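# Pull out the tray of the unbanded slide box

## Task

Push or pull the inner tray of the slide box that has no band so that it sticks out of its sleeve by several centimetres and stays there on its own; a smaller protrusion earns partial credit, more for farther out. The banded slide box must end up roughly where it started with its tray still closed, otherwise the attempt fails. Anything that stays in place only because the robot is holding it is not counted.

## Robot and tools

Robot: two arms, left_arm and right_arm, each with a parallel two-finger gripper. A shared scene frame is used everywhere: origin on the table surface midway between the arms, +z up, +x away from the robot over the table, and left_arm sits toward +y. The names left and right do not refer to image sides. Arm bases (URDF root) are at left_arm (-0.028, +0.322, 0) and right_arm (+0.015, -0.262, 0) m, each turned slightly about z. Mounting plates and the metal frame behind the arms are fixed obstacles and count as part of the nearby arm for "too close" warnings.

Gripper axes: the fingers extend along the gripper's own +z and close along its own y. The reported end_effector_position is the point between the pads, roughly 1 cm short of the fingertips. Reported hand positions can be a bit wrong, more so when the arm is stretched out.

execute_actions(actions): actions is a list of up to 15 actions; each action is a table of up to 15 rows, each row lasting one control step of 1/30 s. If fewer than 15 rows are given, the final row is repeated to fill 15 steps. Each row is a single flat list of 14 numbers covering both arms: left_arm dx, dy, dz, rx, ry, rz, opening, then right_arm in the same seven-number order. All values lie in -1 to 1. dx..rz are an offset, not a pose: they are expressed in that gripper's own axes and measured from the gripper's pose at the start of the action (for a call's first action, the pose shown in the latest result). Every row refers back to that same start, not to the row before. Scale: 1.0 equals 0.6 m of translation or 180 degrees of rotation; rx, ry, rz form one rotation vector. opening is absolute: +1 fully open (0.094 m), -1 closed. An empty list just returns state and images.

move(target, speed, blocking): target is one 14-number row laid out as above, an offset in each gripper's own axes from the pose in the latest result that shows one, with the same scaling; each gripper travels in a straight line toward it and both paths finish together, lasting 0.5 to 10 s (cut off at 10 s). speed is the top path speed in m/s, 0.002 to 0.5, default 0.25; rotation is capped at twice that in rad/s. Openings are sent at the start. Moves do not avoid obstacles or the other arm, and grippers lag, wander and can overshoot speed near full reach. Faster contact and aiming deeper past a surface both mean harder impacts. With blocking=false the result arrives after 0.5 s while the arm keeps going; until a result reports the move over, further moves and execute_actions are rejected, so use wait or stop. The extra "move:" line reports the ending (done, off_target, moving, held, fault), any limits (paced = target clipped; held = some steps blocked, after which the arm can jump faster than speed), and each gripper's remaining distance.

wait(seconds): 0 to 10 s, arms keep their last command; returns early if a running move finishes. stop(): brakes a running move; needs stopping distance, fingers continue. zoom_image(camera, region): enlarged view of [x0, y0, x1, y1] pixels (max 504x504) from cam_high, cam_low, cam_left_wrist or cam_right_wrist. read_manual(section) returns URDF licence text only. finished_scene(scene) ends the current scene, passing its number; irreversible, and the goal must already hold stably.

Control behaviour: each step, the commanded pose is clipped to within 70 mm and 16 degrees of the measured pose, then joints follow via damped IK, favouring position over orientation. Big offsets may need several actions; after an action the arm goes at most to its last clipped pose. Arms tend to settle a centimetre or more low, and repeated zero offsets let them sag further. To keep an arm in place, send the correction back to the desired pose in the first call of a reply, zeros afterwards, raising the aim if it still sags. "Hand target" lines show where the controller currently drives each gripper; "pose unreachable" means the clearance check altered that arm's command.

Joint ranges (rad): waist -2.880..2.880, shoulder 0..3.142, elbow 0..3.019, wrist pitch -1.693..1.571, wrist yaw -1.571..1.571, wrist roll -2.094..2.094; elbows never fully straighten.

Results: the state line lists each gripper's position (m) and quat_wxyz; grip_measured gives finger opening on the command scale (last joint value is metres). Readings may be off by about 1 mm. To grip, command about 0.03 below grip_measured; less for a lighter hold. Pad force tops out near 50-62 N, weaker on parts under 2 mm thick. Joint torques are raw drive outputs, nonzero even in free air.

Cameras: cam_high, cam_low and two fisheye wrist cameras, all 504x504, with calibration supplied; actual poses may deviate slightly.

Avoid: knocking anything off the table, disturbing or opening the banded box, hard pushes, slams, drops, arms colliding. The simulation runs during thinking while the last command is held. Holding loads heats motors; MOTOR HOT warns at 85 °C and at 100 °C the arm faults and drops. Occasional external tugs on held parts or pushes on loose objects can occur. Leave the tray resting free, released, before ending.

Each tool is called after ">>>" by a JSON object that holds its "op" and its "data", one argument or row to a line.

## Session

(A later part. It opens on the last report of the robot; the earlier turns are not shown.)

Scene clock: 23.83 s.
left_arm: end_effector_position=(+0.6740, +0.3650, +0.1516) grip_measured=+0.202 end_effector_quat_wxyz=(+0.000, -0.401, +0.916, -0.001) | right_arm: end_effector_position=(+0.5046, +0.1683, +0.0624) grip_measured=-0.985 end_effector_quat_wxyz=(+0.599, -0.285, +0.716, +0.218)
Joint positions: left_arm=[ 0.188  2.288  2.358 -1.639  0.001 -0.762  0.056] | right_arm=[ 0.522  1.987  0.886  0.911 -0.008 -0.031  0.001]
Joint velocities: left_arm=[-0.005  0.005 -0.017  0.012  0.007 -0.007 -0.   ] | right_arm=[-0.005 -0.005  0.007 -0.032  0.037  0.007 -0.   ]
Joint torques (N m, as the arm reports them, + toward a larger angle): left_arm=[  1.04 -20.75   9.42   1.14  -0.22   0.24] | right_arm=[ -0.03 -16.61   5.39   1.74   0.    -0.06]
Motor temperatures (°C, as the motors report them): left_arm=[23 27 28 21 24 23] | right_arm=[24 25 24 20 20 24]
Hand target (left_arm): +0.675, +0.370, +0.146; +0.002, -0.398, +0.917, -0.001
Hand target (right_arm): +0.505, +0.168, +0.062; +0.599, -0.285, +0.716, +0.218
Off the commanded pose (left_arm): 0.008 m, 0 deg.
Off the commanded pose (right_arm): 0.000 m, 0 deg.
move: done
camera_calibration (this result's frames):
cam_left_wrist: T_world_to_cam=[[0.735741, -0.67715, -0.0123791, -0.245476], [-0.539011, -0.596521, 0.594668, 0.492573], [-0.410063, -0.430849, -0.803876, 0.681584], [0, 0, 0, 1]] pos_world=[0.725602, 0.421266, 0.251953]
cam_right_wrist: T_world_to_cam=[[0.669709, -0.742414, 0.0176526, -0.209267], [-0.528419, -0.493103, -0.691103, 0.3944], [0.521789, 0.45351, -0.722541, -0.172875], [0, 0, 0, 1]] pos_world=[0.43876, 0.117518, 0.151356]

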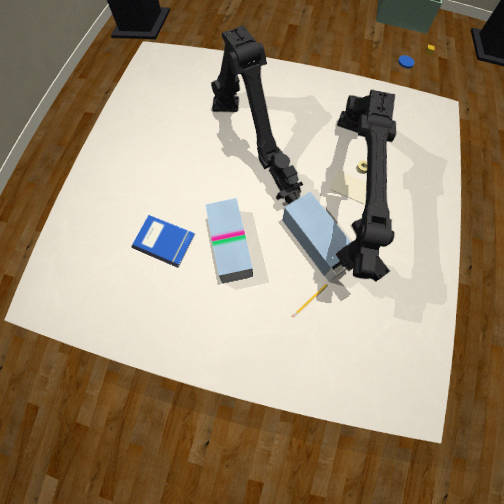

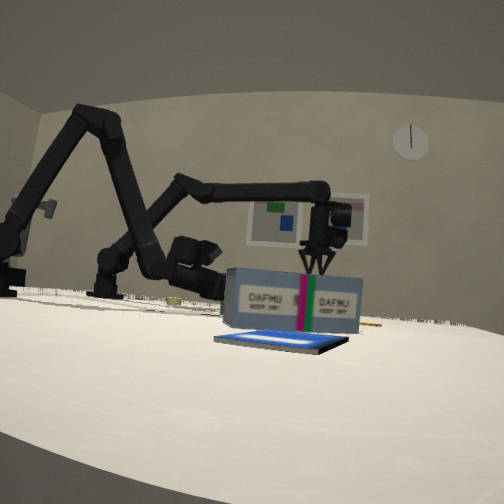

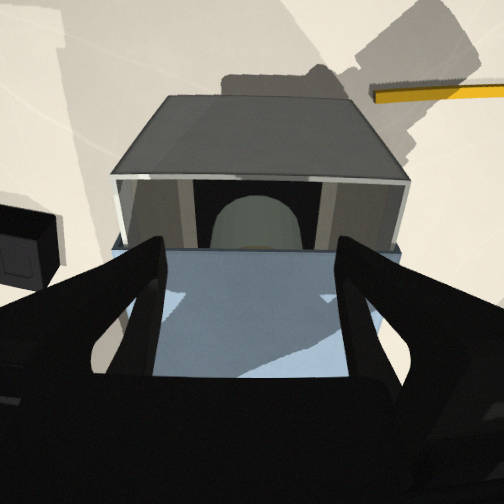

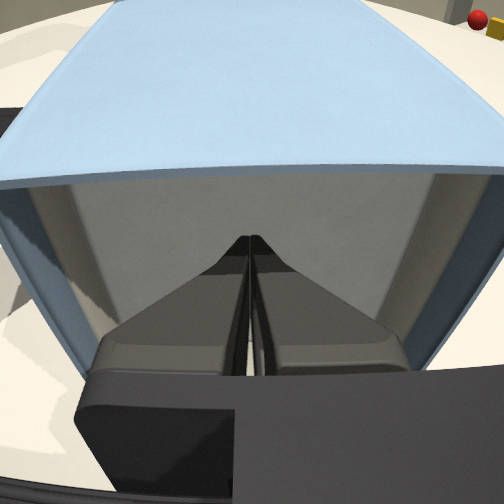

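>>> {"op": "move", "data": {
  "target": [0.012,-0.003,0.062,0,0,0,-0.2,0,0,0,0,0,0,-1],
  "speed": 0.04
}}

Scene clock: 25.13 s.
left_arm: end_effector_position=(+0.6702, +0.3648, +0.1217) grip_measured=-0.197 end_effector_quat_wxyz=(+0.001, -0.401, +0.916, -0.001) | right_arm: end_effector_position=(+0.5046, +0.1683, +0.0624) grip_measured=-0.985 end_effector_quat_wxyz=(+0.599, -0.285, +0.716, +0.218)
Joint positions: left_arm=[ 0.188  2.269  2.244 -1.544  0.001 -0.762  0.038] | right_arm=[ 0.522  1.987  0.886  0.911 -0.008 -0.031  0.001]
Joint velocities: left_arm=[-0.005 -0.005  0.002 -0.007  0.022 -0.022 -0.   ] | right_arm=[-0.005 -0.005 -0.002  0.017 -0.037  0.066  0.001]
Joint torques (N m, as the arm reports them, + toward a larger angle): left_arm=[ -0.37 -21.26   9.1    1.18  -0.21   0.  ] | right_arm=[ -0.09 -16.59   5.41   1.73   0.    -0.06]
Motor temperatures (°C, as the motors report them): left_arm=[23 27 28 21 24 23] | right_arm=[24 25 24 20 20 24]
Hand target (left_arm): +0.670, +0.358, +0.115; +0.000, -0.401, +0.916, -0.001
Hand target (right_arm): +0.505, +0.168, +0.062; +0.599, -0.285, +0.716, +0.218
Off the commanded pose (left_arm): 0.010 m, 0 deg.
Off the commanded pose (right_arm): 0.000 m, 0 deg.
move: done
camera_calibration (this result's frames):
cam_left_wrist: T_world_to_cam=[[0.735497, -0.677424, -0.0118629, -0.243002], [-0.539903, -0.596585, 0.593794, 0.508969], [-0.409328, -0.430329, -0.80453, 0.655323], [0, 0, 0, 1]] pos_world=[0.721763, 0.421032, 0.222121]
cam_right_wrist: T_world_to_cam=[[0.669709, -0.742414, 0.0176526, -0.209267], [-0.528419, -0.493103, -0.691103, 0.3944], [0.521789, 0.45351, -0.722541, -0.172875], [0, 0, 0, 1]] pos_world=[0.43876, 0.117518, 0.151356]

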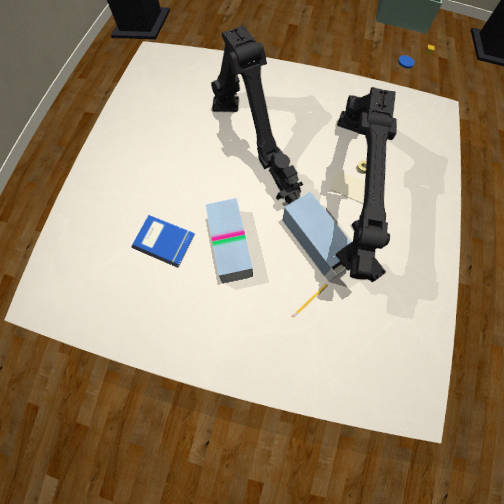

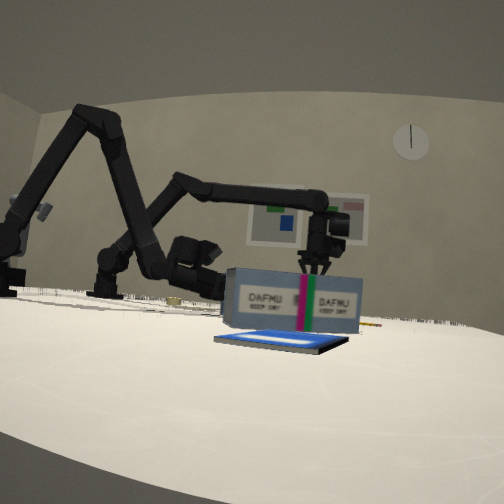

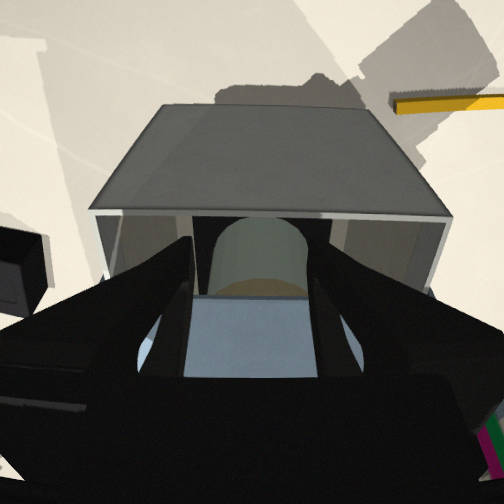

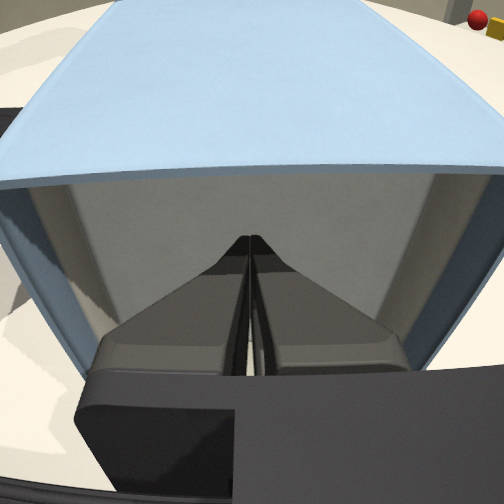

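>>> {"op": "move", "data": {
  "target": [0.05,0,0.025,0,0,0,-0.2,-0.005,0.01,0.1,0,0,0,-1],
  "speed": 0.03
}}

Scene clock: 27.50 s.
left_arm: end_effector_position=(+0.6640, +0.3703, +0.1223) grip_measured=-0.198 end_effector_quat_wxyz=(+0.032, -0.415, +0.909, +0.000) | right_arm: end_effector_position=(+0.5326, +0.1945, +0.0626) grip_measured=-0.985 end_effector_quat_wxyz=(+0.602, -0.283, +0.715, +0.217)
Joint positions: left_arm=[ 0.191  2.195  2.116 -1.432 -0.023 -0.79   0.038] | right_arm=[ 0.526  2.043  1.003  0.857  0.002 -0.031  0.001]
Joint velocities: left_arm=[-0.015 -0.005  0.012  0.007 -0.037  0.051 -0.   ] | right_arm=[ 0.005  0.005  0.012  0.017  0.081 -0.051 -0.001]
Joint torques (N m, as the arm reports them, + toward a larger angle): left_arm=[ -2.93 -20.61   7.56  -0.28   0.57   0.1 ] | right_arm=[  0.82 -14.28  10.82   0.65   0.11  -0.04]
Motor temperatures (°C, as the motors report them): left_arm=[23 28 28 21 24 23] | right_arm=[24 25 24 20 20 24]
Hand target (left_arm): +0.650, +0.343, +0.107; +0.001, -0.401, +0.916, +0.000
Hand target (right_arm): +0.543, +0.212, +0.055; +0.598, -0.285, +0.716, +0.218
Off the commanded pose (left_arm): 0.035 m, 4 deg.
Off the commanded pose (right_arm): 0.023 m, 1 deg.
move: off_target (left_arm, right_arm)
camera_calibration (this result's frames):
cam_left_wrist: T_world_to_cam=[[0.756534, -0.653838, 0.012314, -0.260328], [-0.552456, -0.628925, 0.547033, 0.534582], [-0.349927, -0.420652, -0.83702, 0.616605], [0, 0, 0, 1]] pos_world=[0.708046, 0.425376, 0.226882]
cam_right_wrist: T_world_to_cam=[[0.665464, -0.746174, 0.0195478, -0.205746], [-0.526926, -0.488158, -0.695738, 0.420745], [0.528684, 0.452689, -0.718029, -0.202998], [0, 0, 0, 1]] pos_world=[0.46594, 0.143763, 0.150992]

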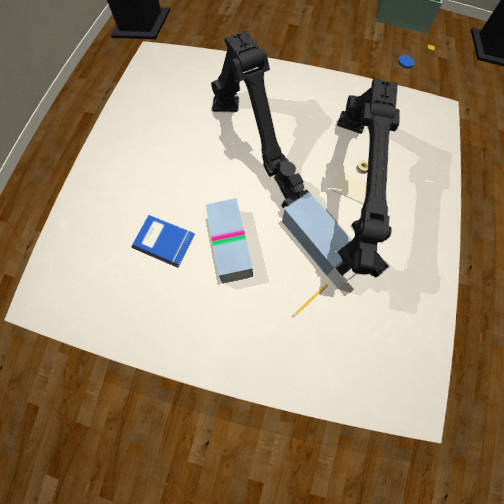

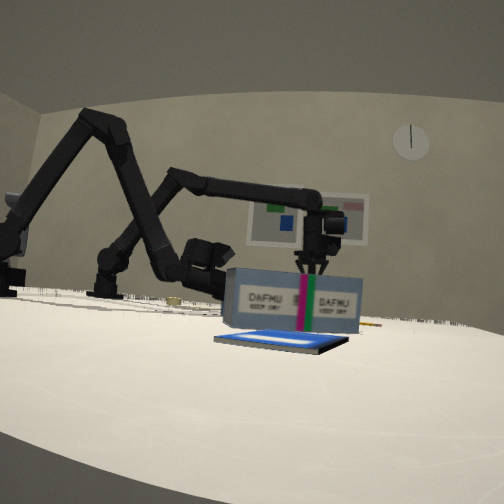

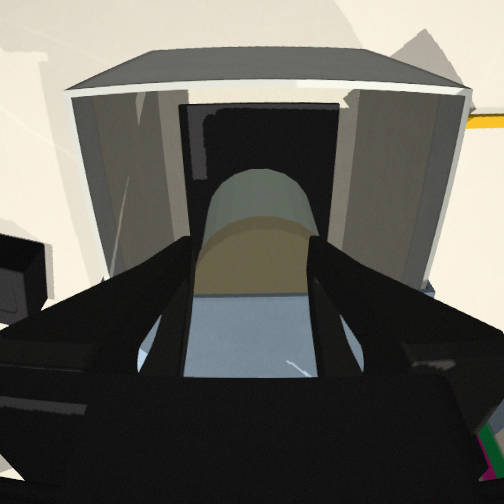

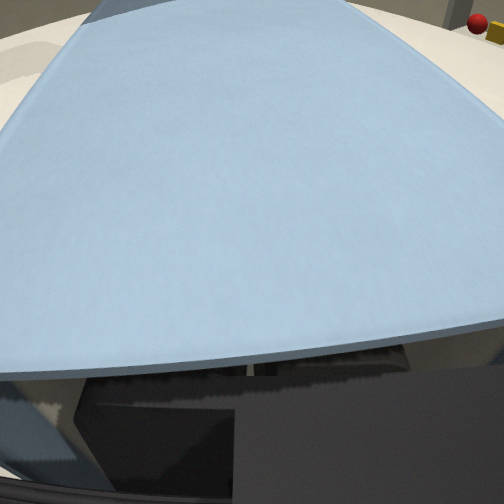

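>>> {"op": "move", "data": {
  "target": [-0.02,0,-0.01,0,0,0,-0.2,0.03,0,-0.17,0,0,0,-1],
  "speed": 0.1
}}

>>> {"op": "move", "data": {
  "target": [0.1,0,-0.15,0,0,0,-0.2,0,0,-0.03,0,0,0,-1],
  "speed": 0.15
}}

>>> {"op": "zoom_image", "data": {
  "camera": "cam_high",
  "region": [260, 170, 400, 310]
}}

Scene clock: 29.03 s.
left_arm: end_effector_position=(+0.6621, +0.3718, +0.1252) grip_measured=-0.198 end_effector_quat_wxyz=(+0.029, -0.416, +0.909, +0.003) | right_arm: end_effector_position=(+0.4544, +0.1254, +0.0511) grip_measured=-0.985 end_effector_quat_wxyz=(+0.590, -0.287, +0.724, +0.213)
Joint positions: left_arm=[ 0.193  2.195  2.123 -1.447 -0.026 -0.79   0.038] | right_arm=[ 0.526  1.921  0.697  1.01   0.001 -0.031  0.001]
Joint velocities: left_arm=[ 0.005 -0.015  0.002  0.017  0.051 -0.081  0.   ] | right_arm=[ 0.005 -0.015  0.022 -0.007 -0.007 -0.022 -0.   ]
Joint torques (N m, as the arm reports them, + toward a larger angle): left_arm=[  1.48 -18.89  14.77  -0.14  -0.1    0.23] | right_arm=[ -0.4  -15.2    4.22   2.64  -0.11  -0.07]
Motor temperatures (°C, as the motors report them): left_arm=[23 28 29 21 24 23] | right_arm=[24 25 24 20 20 24]
Hand target (left_arm): +0.671, +0.379, +0.129; +0.032, -0.415, +0.909, +0.000
Hand target (right_arm): +0.456, +0.125, +0.062; +0.602, -0.283, +0.715, +0.216
Off the commanded pose (left_arm): 0.013 m, 0 deg.
Off the commanded pose (right_arm): 0.012 m, 2 deg.
move: off_target (left_arm, right_arm)
camera_calibration (this result's frames):
cam_left_wrist: T_world_to_cam=[[0.757706, -0.652577, 0.00501231, -0.258316], [-0.547312, -0.631263, 0.549506, 0.530036], [-0.355431, -0.419107, -0.835475, 0.621854], [0, 0, 0, 1]] pos_world=[0.706849, 0.426644, 0.22958]
cam_right_wrist: T_world_to_cam=[[0.6662, -0.745523, 0.0193254, -0.20542], [-0.542812, -0.502501, -0.67294, 0.345678], [0.511403, 0.437822, -0.739445, -0.127854], [0, 0, 0, 1]] pos_world=[0.389874, 0.0765352, 0.14205]

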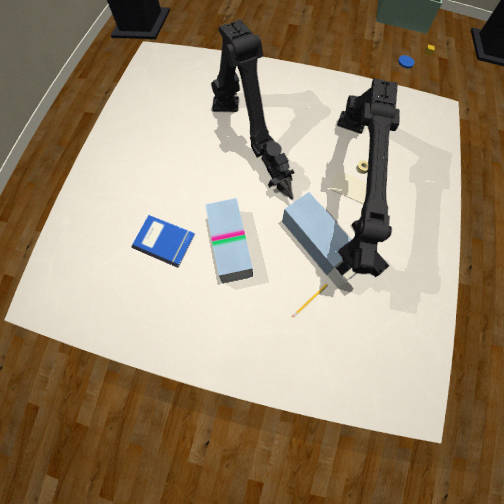

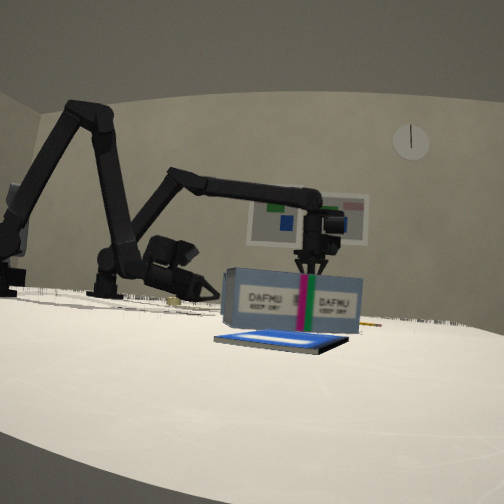

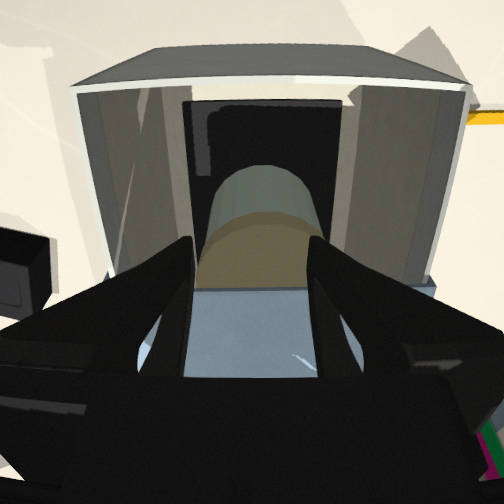

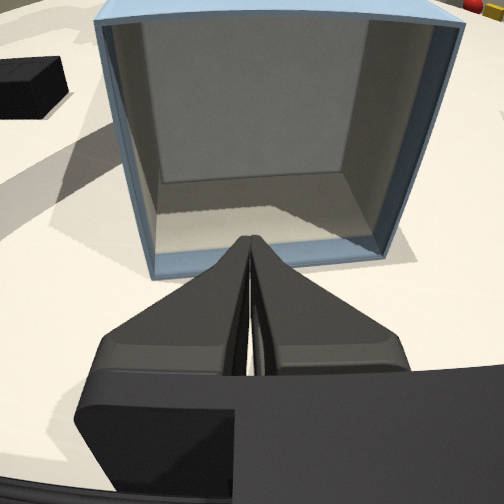

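Scene clock: 30.13 s.
left_arm: end_effector_position=(+0.6249, +0.3262, +0.2254) grip_measured=-0.198 end_effector_quat_wxyz=(+0.047, -0.411, +0.910, -0.006) | right_arm: end_effector_position=(+0.4416, +0.1140, +0.0462) grip_measured=-0.985 end_effector_quat_wxyz=(+0.581, -0.290, +0.731, +0.209)
Joint positions: left_arm=[ 0.126  2.027  2.104 -1.557 -0.027 -0.847  0.038] | right_arm=[ 0.526  1.9    0.651  1.01   0.001 -0.031  0.001]
Joint velocities: left_arm=[-0.015 -0.005 -0.002  0.002  0.037 -0.007  0.   ] | right_arm=[-0.015  0.005  0.012  0.012 -0.066 -0.037 -0.001]
Joint torques (N m, as the arm reports them, + toward a larger angle): left_arm=[ -0.32 -17.67   9.45  -0.14  -0.34  -0.02] | right_arm=[ -0.16 -14.66   3.86   2.47  -0.02  -0.06]
Motor temperatures (°C, as the motors report them): left_arm=[23 28 29 21 24 23] | right_arm=[24 25 24 20 20 24]
Hand target (left_arm): +0.619, +0.323, +0.212; +0.029, -0.415, +0.909, +0.003
Hand target (right_arm): +0.441, +0.114, +0.054; +0.590, -0.287, +0.724, +0.213
Off the commanded pose (left_arm): 0.015 m, 2 deg.
Off the commanded pose (right_arm): 0.009 m, 1 deg.
move: off_target (left_arm)
camera_calibration (this result's frames):
cam_left_wrist: T_world_to_cam=[[0.750554, -0.659779, 0.0368826, -0.260758], [-0.575533, -0.625254, 0.527086, 0.446533], [-0.324699, -0.416834, -0.849011, 0.656303], [0, 0, 0, 1]] pos_world=[0.665809, 0.380723, 0.331465]
cam_right_wrist: T_world_to_cam=[[0.666552, -0.745211, 0.0191929, -0.205421], [-0.554953, -0.513238, -0.654686, 0.335414], [0.49773, 0.425731, -0.755657, -0.111757], [0, 0, 0, 1]] pos_world=[0.378688, 0.0666433, 0.139084]

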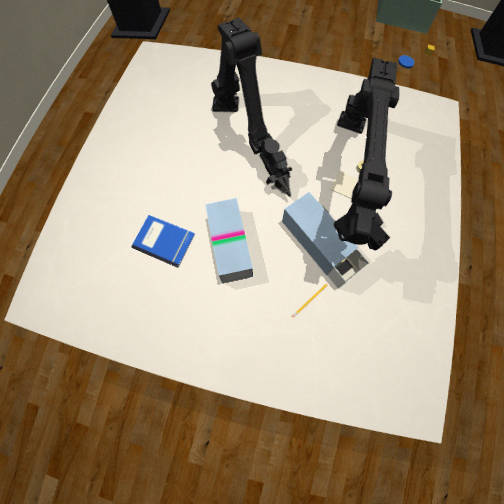

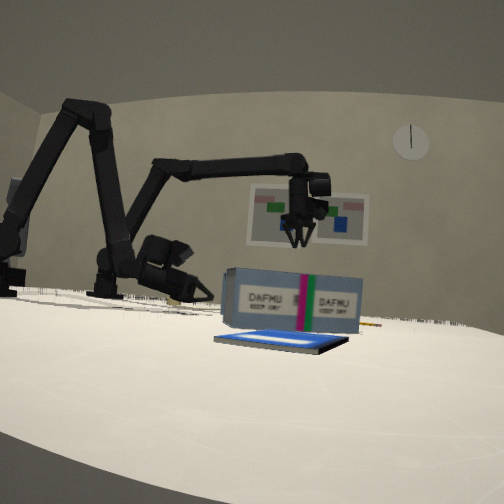

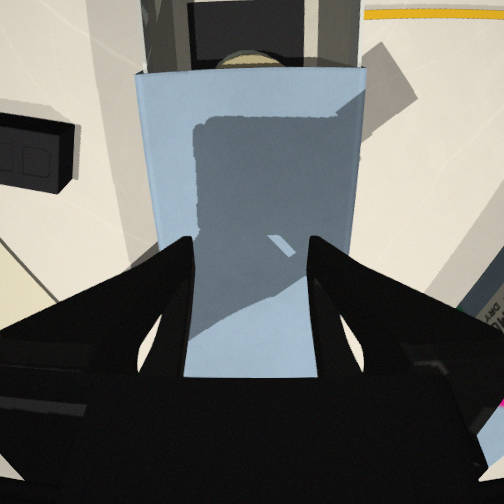

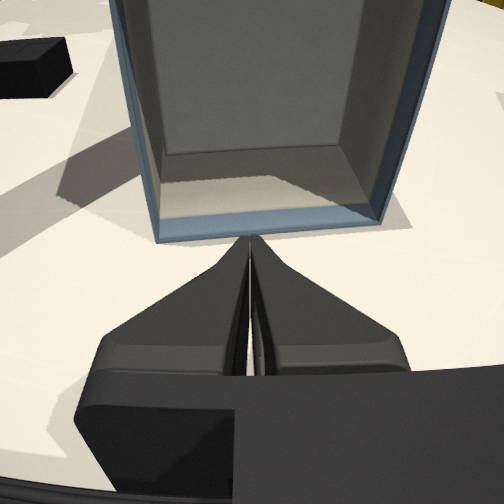

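Region (260, 170, 400, 310) of cam_high's 504x504 image, scaled by 3.600, with more detail than that image has.

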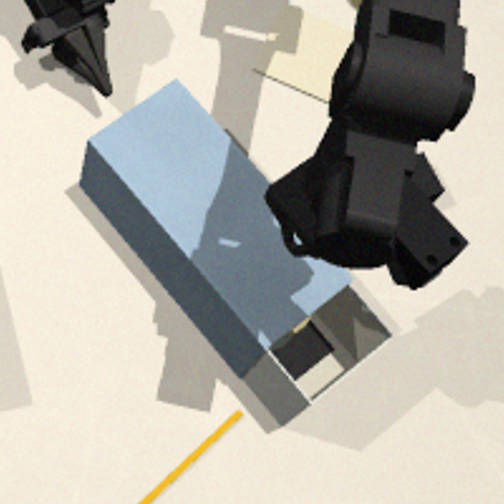

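>>> {"op": "move", "data": {
  "target": [-0.17,0.007,0.1375,0,0,0,-0.2,-0.035,0.097,0.02,-0.015,-0.015,0,-0.1],
  "speed": 0.15
}}

Scene clock: 31.97 s.
left_arm: end_effector_position=(+0.6835, +0.4023, +0.1498) grip_measured=-0.198 end_effector_quat_wxyz=(+0.039, -0.414, +0.910, -0.002) | right_arm: end_effector_position=(+0.4080, +0.1595, +0.0532) grip_measured=-0.103 end_effector_quat_wxyz=(+0.584, -0.308, +0.717, +0.224)
Joint positions: left_arm=[ 0.235  2.263  2.305 -1.537 -0.02  -0.744  0.038] | right_arm=[ 0.644  1.9    0.67   1.01   0.068 -0.024  0.042]
Joint velocities: left_arm=[-0.015 -0.005 -0.017  0.017 -0.051  0.022 -0.   ] | right_arm=[-0.015  0.005 -0.002 -0.002  0.022  0.037 -0.001]
Joint torques (N m, as the arm reports them, + toward a larger angle): left_arm=[  0.89 -19.41  14.92   0.46  -0.15   0.23] | right_arm=[  0.23 -14.02   6.44   1.83   0.1    0.08]
Motor temperatures (°C, as the motors report them): left_arm=[23 28 29 21 24 23] | right_arm=[24 25 24 20 20 24]
Hand target (left_arm): +0.694, +0.409, +0.151; +0.048, -0.411, +0.910, -0.006
Hand target (right_arm): +0.414, +0.168, +0.063; +0.592, -0.299, +0.711, +0.233
Off the commanded pose (left_arm): 0.014 m, 1 deg.
Off the commanded pose (right_arm): 0.014 m, 2 deg.
move: off_target (left_arm, right_arm)
camera_calibration (this result's frames):
cam_left_wrist: T_world_to_cam=[[0.754695, -0.655663, 0.0232785, -0.254212], [-0.562487, -0.628367, 0.537367, 0.558536], [-0.337704, -0.418642, -0.843027, 0.651582], [0, 0, 0, 1]] pos_world=[0.726064, 0.457067, 0.25508]
cam_right_wrist: T_world_to_cam=[[0.703119, -0.710565, 0.0268377, -0.170154], [-0.515401, -0.535275, -0.66921, 0.332892], [0.489883, 0.456703, -0.742588, -0.111553], [0, 0, 0, 1]] pos_world=[0.345859, 0.10823, 0.144503]

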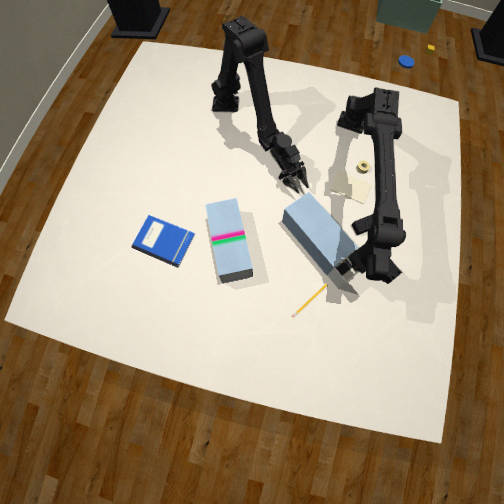

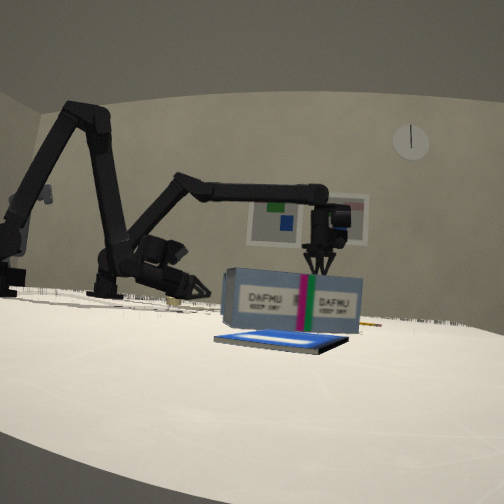

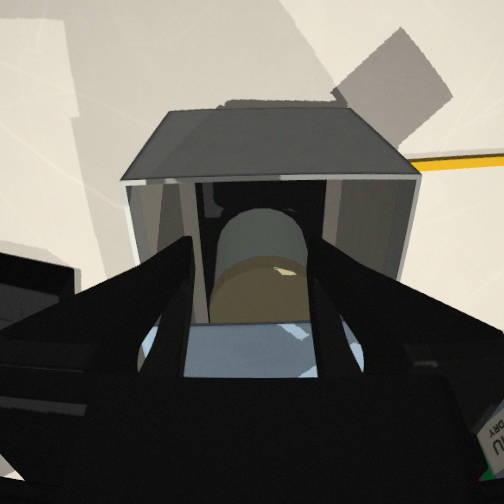

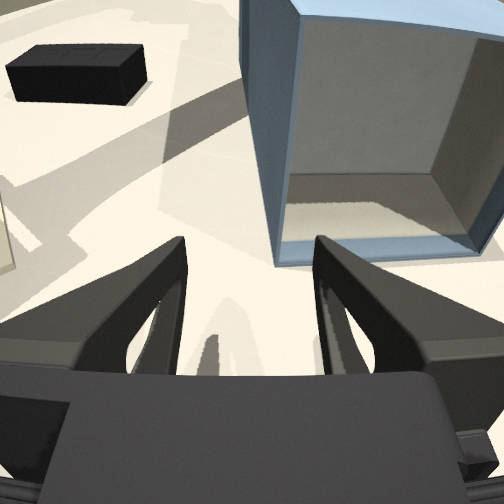

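>>> {"op": "move", "data": {
  "target": [0.01,-0.02,0.062,0,0,0,-0.25,-0.038,-0.022,0.112,0,0,0,-0.1],
  "speed": 0.06
}}

Scene clock: 33.57 s.
left_arm: end_effector_position=(+0.6885, +0.4017, +0.1346) grip_measured=-0.247 end_effector_quat_wxyz=(+0.048, -0.414, +0.909, -0.005) | right_arm: end_effector_position=(+0.4576, +0.1959, +0.0679) grip_measured=-0.103 end_effector_quat_wxyz=(+0.586, -0.305, +0.715, +0.228)
Joint positions: left_arm=[ 0.233  2.263  2.265 -1.478 -0.02  -0.748  0.035] | right_arm=[ 0.616  1.94   0.843  0.887  0.038 -0.024  0.042]
Joint velocities: left_arm=[-0.005  0.005 -0.017 -0.027 -0.037  0.007 -0.   ] | right_arm=[-0.005 -0.005  0.007 -0.027  0.051 -0.022  0.   ]
Joint torques (N m, as the arm reports them, + toward a larger angle): left_arm=[ -1.07 -19.87   9.51   1.3   -0.28   0.  ] | right_arm=[ -0.59 -14.2    7.78   1.11  -0.11  -0.12]
Motor temperatures (°C, as the motors report them): left_arm=[23 28 29 21 24 23] | right_arm=[24 25 24 20 20 24]
Hand target (left_arm): +0.691, +0.391, +0.113; +0.039, -0.414, +0.910, -0.002
Hand target (right_arm): +0.467, +0.200, +0.062; +0.584, -0.307, +0.717, +0.224
Off the commanded pose (left_arm): 0.025 m, 1 deg.
Off the commanded pose (right_arm): 0.012 m, 1 deg.
move: off_target (left_arm, right_arm)
camera_calibration (this result's frames):
cam_left_wrist: T_world_to_cam=[[0.755393, -0.654283, 0.0359918, -0.260694], [-0.571026, -0.630339, 0.52593, 0.57733], [-0.32142, -0.417836, -0.849766, 0.629558], [0, 0, 0, 1]] pos_world=[0.728949, 0.456398, 0.240724]
cam_right_wrist: T_world_to_cam=[[0.704208, -0.709715, 0.0198932, -0.179725], [-0.51344, -0.528408, -0.67614, 0.385984], [0.490378, 0.465929, -0.736505, -0.14401], [0, 0, 0, 1]] pos_world=[0.395362, 0.143502, 0.158491]

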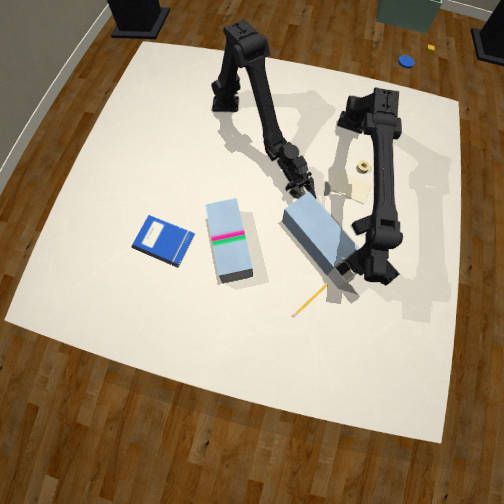

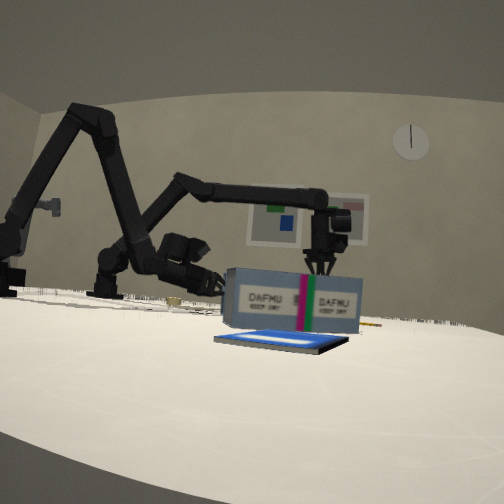

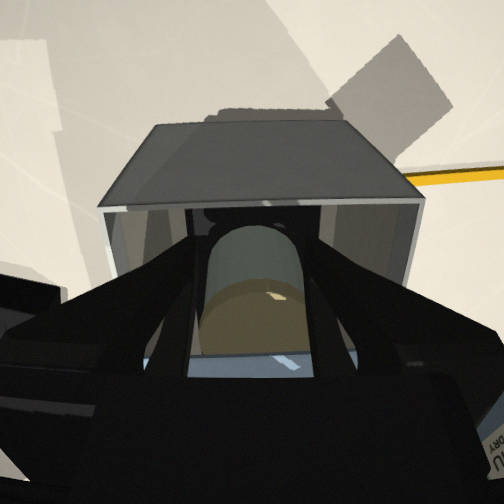

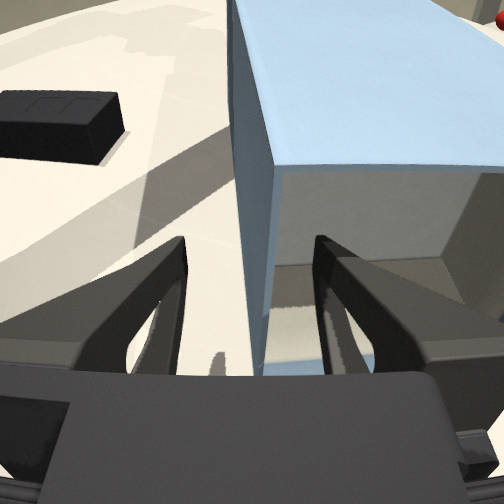

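>>> {"op": "move", "data": {
  "target": [0.04,0,0.005,0,0,0,-0.25,0,-0.02,0.05,0,0,0,-0.1],
  "speed": 0.06
}}

>>> {"op": "move", "data": {
  "target": [0,0,0.05,0,0,0,-0.25,0,0,0,0,0,0,-1],
  "speed": 0.05
}}

Scene clock: 34.67 s.
left_arm: end_effector_position=(+0.6716, +0.3918, +0.1343) grip_measured=-0.247 end_effector_quat_wxyz=(+0.045, -0.414, +0.909, -0.005) | right_arm: end_effector_position=(+0.4777, +0.2031, +0.0666) grip_measured=-0.103 end_effector_quat_wxyz=(+0.588, -0.303, +0.714, +0.231)
Joint positions: left_arm=[ 0.222  2.201  2.156 -1.438 -0.02  -0.758  0.035] | right_arm=[ 0.595  1.974  0.9    0.87   0.016 -0.024  0.042]
Joint velocities: left_arm=[-0.005 -0.005 -0.012  0.012 -0.007  0.022 -0.001] | right_arm=[-0.005 -0.015 -0.012 -0.007 -0.095 -0.022 -0.   ]
Joint torques (N m, as the arm reports them, + toward a larger angle): left_arm=[ -0.86 -20.59   9.43   1.32  -0.32  -0.02] | right_arm=[ -0.8  -14.99   8.09   1.13  -0.11  -0.1 ]
Motor temperatures (°C, as the motors report them): left_arm=[23 29 29 21 24 23] | right_arm=[24 25 24 20 20 24]
Hand target (left_arm): +0.673, +0.384, +0.130; +0.047, -0.414, +0.909, -0.005
Hand target (right_arm): +0.487, +0.208, +0.062; +0.586, -0.305, +0.715, +0.229
Off the commanded pose (left_arm): 0.009 m, 0 deg.
Off the commanded pose (right_arm): 0.011 m, 0 deg.
move: off_target (right_arm)
camera_calibration (this result's frames):
cam_left_wrist: T_world_to_cam=[[0.754813, -0.655128, 0.0326341, -0.25329], [-0.568726, -0.628853, 0.530184, 0.558905], [-0.326816, -0.418749, -0.847254, 0.623472], [0, 0, 0, 1]] pos_world=[0.712811, 0.44661, 0.240183]
cam_right_wrist: T_world_to_cam=[[0.704939, -0.709105, 0.0152168, -0.188949], [-0.512231, -0.523827, -0.680606, 0.397976], [0.490592, 0.471991, -0.732491, -0.159748], [0, 0, 0, 1]] pos_world=[0.415424, 0.149885, 0.156726]

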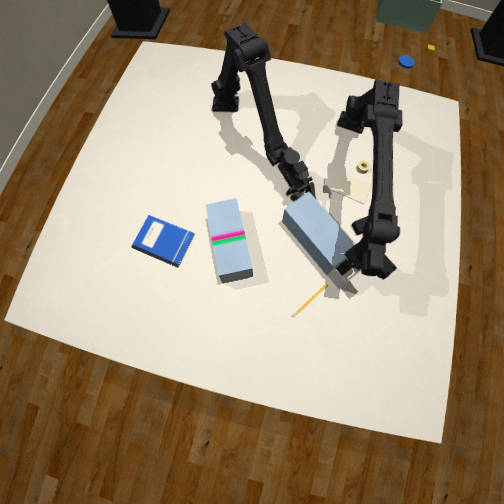

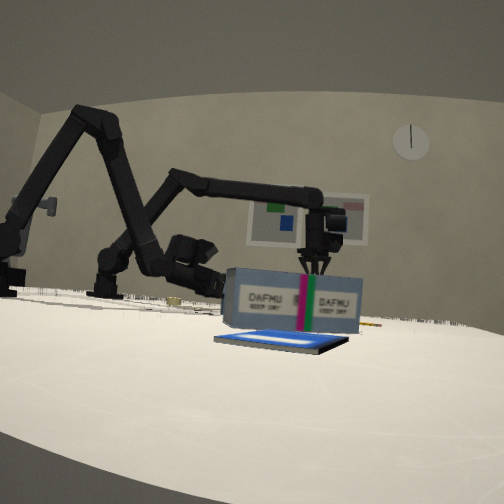

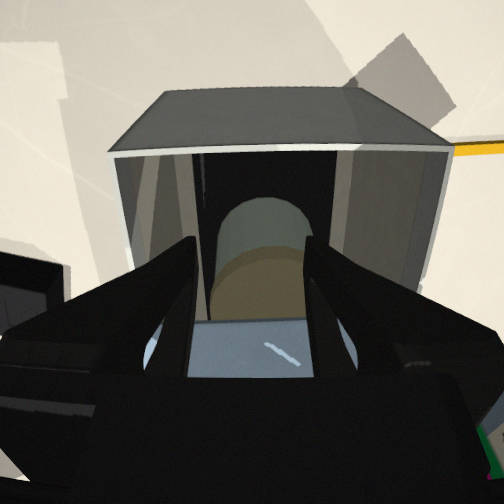

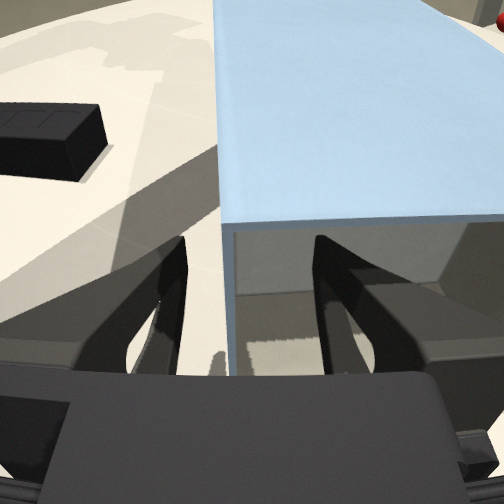

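Scene clock: 35.50 s.
left_arm: end_effector_position=(+0.6735, +0.3921, +0.1291) grip_measured=-0.248 end_effector_quat_wxyz=(+0.054, -0.414, +0.909, -0.008) | right_arm: end_effector_position=(+0.4746, +0.2057, +0.0662) grip_measured=-0.965 end_effector_quat_wxyz=(+0.585, -0.303, +0.714, +0.236)
Joint positions: left_arm=[ 0.222  2.192  2.126 -1.397 -0.02  -0.758  0.035] | right_arm=[ 0.601  1.974  0.899  0.87   0.014 -0.014  0.002]
Joint velocities: left_arm=[-0.005 -0.024 -0.002  0.007 -0.037  0.007 -0.   ] | right_arm=[-0.005  0.015 -0.012  0.022  0.007  0.051  0.001]
Joint torques (N m, as the arm reports them, + toward a larger angle): left_arm=[  0.2  -19.06   8.7    1.74  -0.22   0.13] | right_arm=[ -0.59 -16.69   5.62   1.75   0.06  -0.15]
Motor temperatures (°C, as the motors report them): left_arm=[23 29 29 21 24 23] | right_arm=[24 25 24 20 20 24]
Hand target (left_arm): +0.673, +0.393, +0.105; +0.045, -0.414, +0.909, -0.005
Hand target (right_arm): +0.478, +0.203, +0.066; +0.587, -0.303, +0.714, +0.231
Off the commanded pose (left_arm): 0.025 m, 1 deg.
Off the commanded pose (right_arm): 0.004 m, 1 deg.
move: off_target (left_arm)
camera_calibration (this result's frames):
cam_left_wrist: T_world_to_cam=[[0.754097, -0.655186, 0.0454893, -0.255514], [-0.578634, -0.630028, 0.517927, 0.571619], [-0.310679, -0.416888, -0.854215, 0.609023], [0, 0, 0, 1]] pos_world=[0.712651, 0.446621, 0.235802]
cam_right_wrist: T_world_to_cam=[[0.708961, -0.705229, 0.00512654, -0.186906], [-0.514517, -0.522183, -0.680145, 0.398274], [0.482335, 0.479558, -0.73306, -0.157317], [0, 0, 0, 1]] pos_world=[0.413307, 0.151602, 0.15652]

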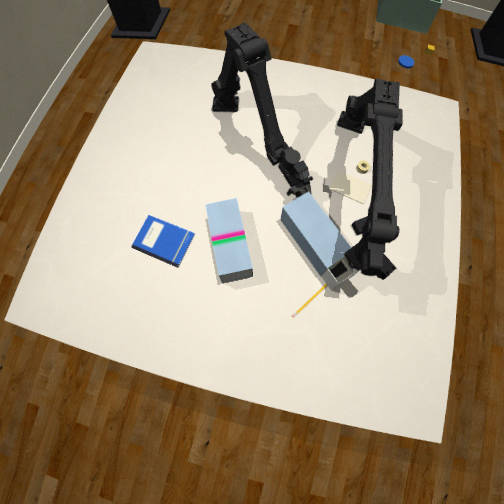

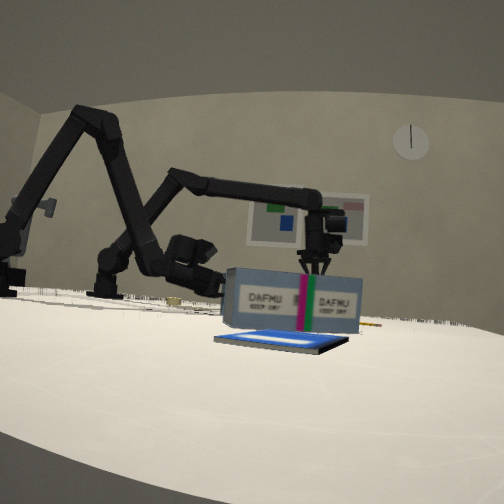

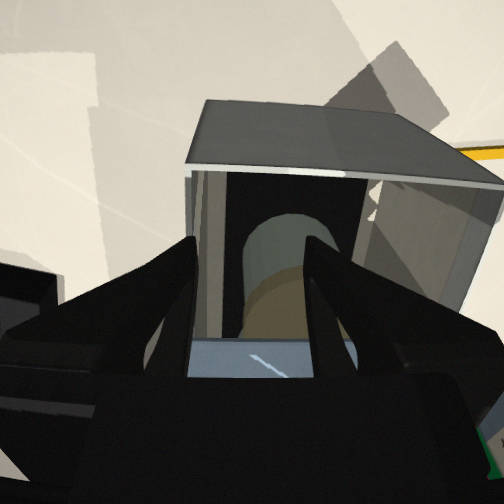

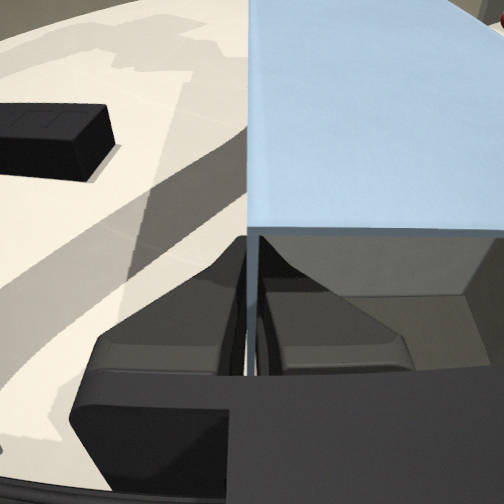

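>>> {"op": "move", "data": {
  "target": [0.01,-0.06,-0.012,0,0,0,-0.25,0,0,0,0,0,0,-1],
  "speed": 0.05
}}

Scene clock: 36.87 s.
left_arm: end_effector_position=(+0.6860, +0.3689, +0.1392) grip_measured=-0.248 end_effector_quat_wxyz=(+0.053, -0.411, +0.910, -0.008) | right_arm: end_effector_position=(+0.4746, +0.2057, +0.0662) grip_measured=-0.965 end_effector_quat_wxyz=(+0.585, -0.302, +0.714, +0.237)
Joint positions: left_arm=[ 0.187  2.232  2.221 -1.456 -0.022 -0.787  0.035] | right_arm=[ 0.601  1.974  0.899  0.87   0.014 -0.013  0.002]
Joint velocities: left_arm=[-0.015 -0.015 -0.017  0.002  0.007 -0.037 -0.   ] | right_arm=[-0.015 -0.015  0.002 -0.002 -0.007  0.007 -0.001]
Joint torques (N m, as the arm reports them, + toward a larger angle): left_arm=[ -0.54 -18.82  15.09  -0.05  -0.34  -0.02] | right_arm=[ -0.12 -16.67   5.59   1.74   0.    -0.07]
Motor temperatures (°C, as the motors report them): left_arm=[23 29 30 21 24 23] | right_arm=[24 25 24 20 20 24]
Hand target (left_arm): +0.696, +0.364, +0.138; +0.055, -0.414, +0.909, -0.008
Hand target (right_arm): +0.475, +0.206, +0.066; +0.585, -0.303, +0.714, +0.236
Off the commanded pose (left_arm): 0.011 m, 0 deg.
Off the commanded pose (right_arm): 0.000 m, 0 deg.
move: off_target (left_arm)
camera_calibration (this result's frames):
cam_left_wrist: T_world_to_cam=[[0.750697, -0.65912, 0.0448867, -0.276665], [-0.580951, -0.626263, 0.519895, 0.558908], [-0.314562, -0.41636, -0.85305, 0.61422], [0, 0, 0, 1]] pos_world=[0.725601, 0.423405, 0.245806]
cam_right_wrist: T_world_to_cam=[[0.7088, -0.705398, 0.00400602, -0.186721], [-0.515177, -0.521524, -0.680151, 0.398452], [0.481867, 0.480028, -0.733061, -0.157191], [0, 0, 0, 1]] pos_world=[0.413366, 0.151545, 0.156525]

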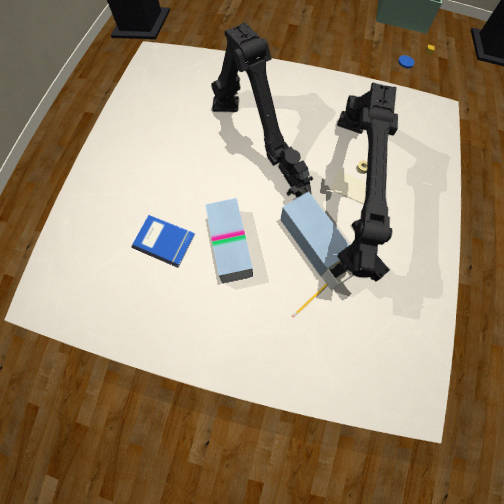

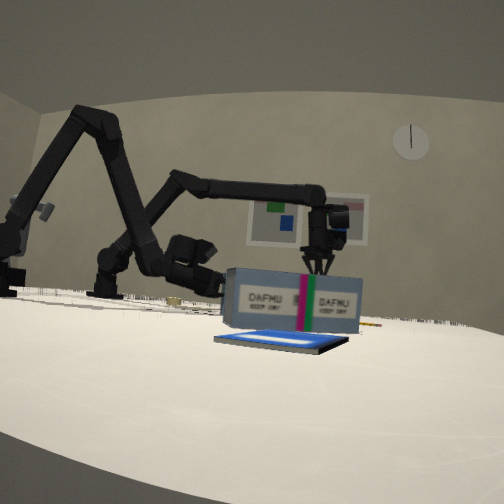

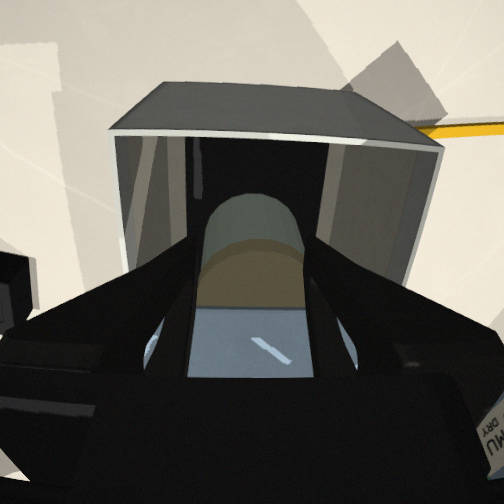

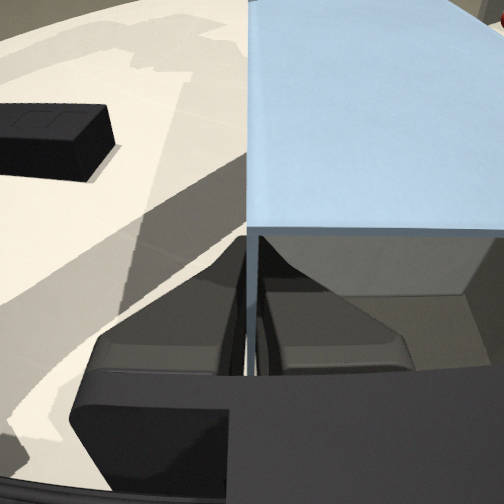

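>>> {"op": "move", "data": {
  "target": [0,0,0.075,0,0,0.025,-0.25,0,0,0,0,0,0,-1],
  "speed": 0.05
}}

Scene clock: 38.13 s.
left_arm: end_effector_position=(+0.6894, +0.3691, +0.1163) grip_measured=-0.248 end_effector_quat_wxyz=(+0.061, -0.382, +0.922, -0.009) | right_arm: end_effector_position=(+0.4746, +0.2057, +0.0662) grip_measured=-0.965 end_effector_quat_wxyz=(+0.585, -0.302, +0.714, +0.237)
Joint positions: left_arm=[ 0.187  2.232  2.16  -1.376 -0.022 -0.722  0.035] | right_arm=[ 0.601  1.974  0.899  0.87   0.014 -0.013  0.002]
Joint velocities: left_arm=[-0.015  0.005 -0.017 -0.002 -0.022  0.037 -0.   ] | right_arm=[-0.015  0.015 -0.022 -0.012 -0.007 -0.037 -0.001]
Joint torques (N m, as the arm reports them, + toward a larger angle): left_arm=[  0.41 -19.54   9.52   1.36  -0.23   0.23] | right_arm=[ -0.12 -16.6    5.61   1.74   0.    -0.06]
Motor temperatures (°C, as the motors report them): left_arm=[23 29 30 21 24 23] | right_arm=[24 25 24 20 20 24]
Hand target (left_arm): +0.690, +0.370, +0.095; +0.053, -0.376, +0.925, -0.006
Hand target (right_arm): +0.475, +0.206, +0.066; +0.585, -0.302, +0.714, +0.237
Off the commanded pose (left_arm): 0.022 m, 1 deg.
Off the commanded pose (right_arm): 0.000 m, 0 deg.
move: off_target (left_arm)
camera_calibration (this result's frames):
cam_left_wrist: T_world_to_cam=[[0.706197, -0.706184, 0.0508905, -0.230704], [-0.62818, -0.591788, 0.50515, 0.594492], [-0.326612, -0.388704, -0.86153, 0.594894], [0, 0, 0, 1]] pos_world=[0.73067, 0.420132, 0.223952]
cam_right_wrist: T_world_to_cam=[[0.708746, -0.705454, 0.00363252, -0.18666], [-0.515397, -0.521304, -0.680153, 0.398511], [0.48171, 0.480184, -0.733061, -0.157149], [0, 0, 0, 1]] pos_world=[0.413386, 0.151526, 0.156527]

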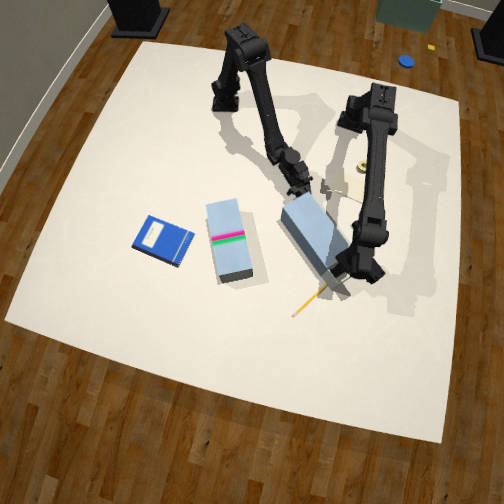

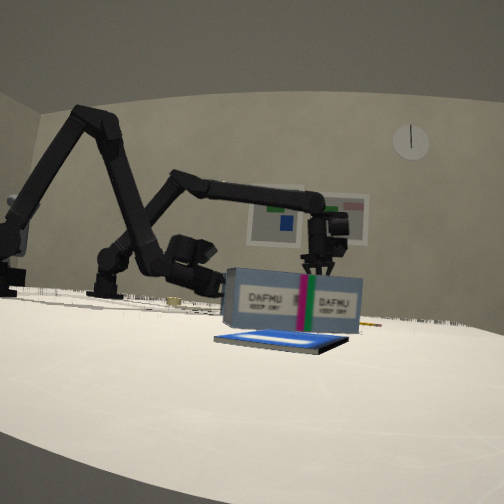

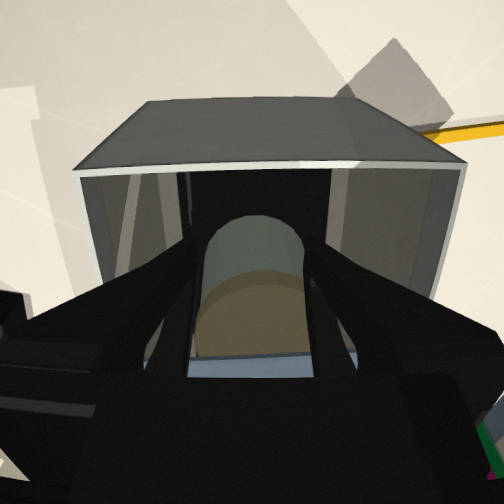

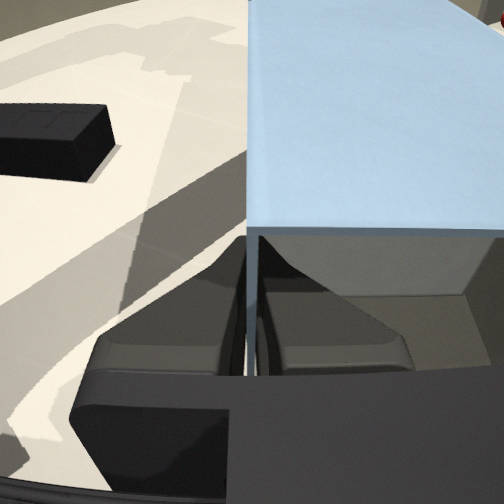

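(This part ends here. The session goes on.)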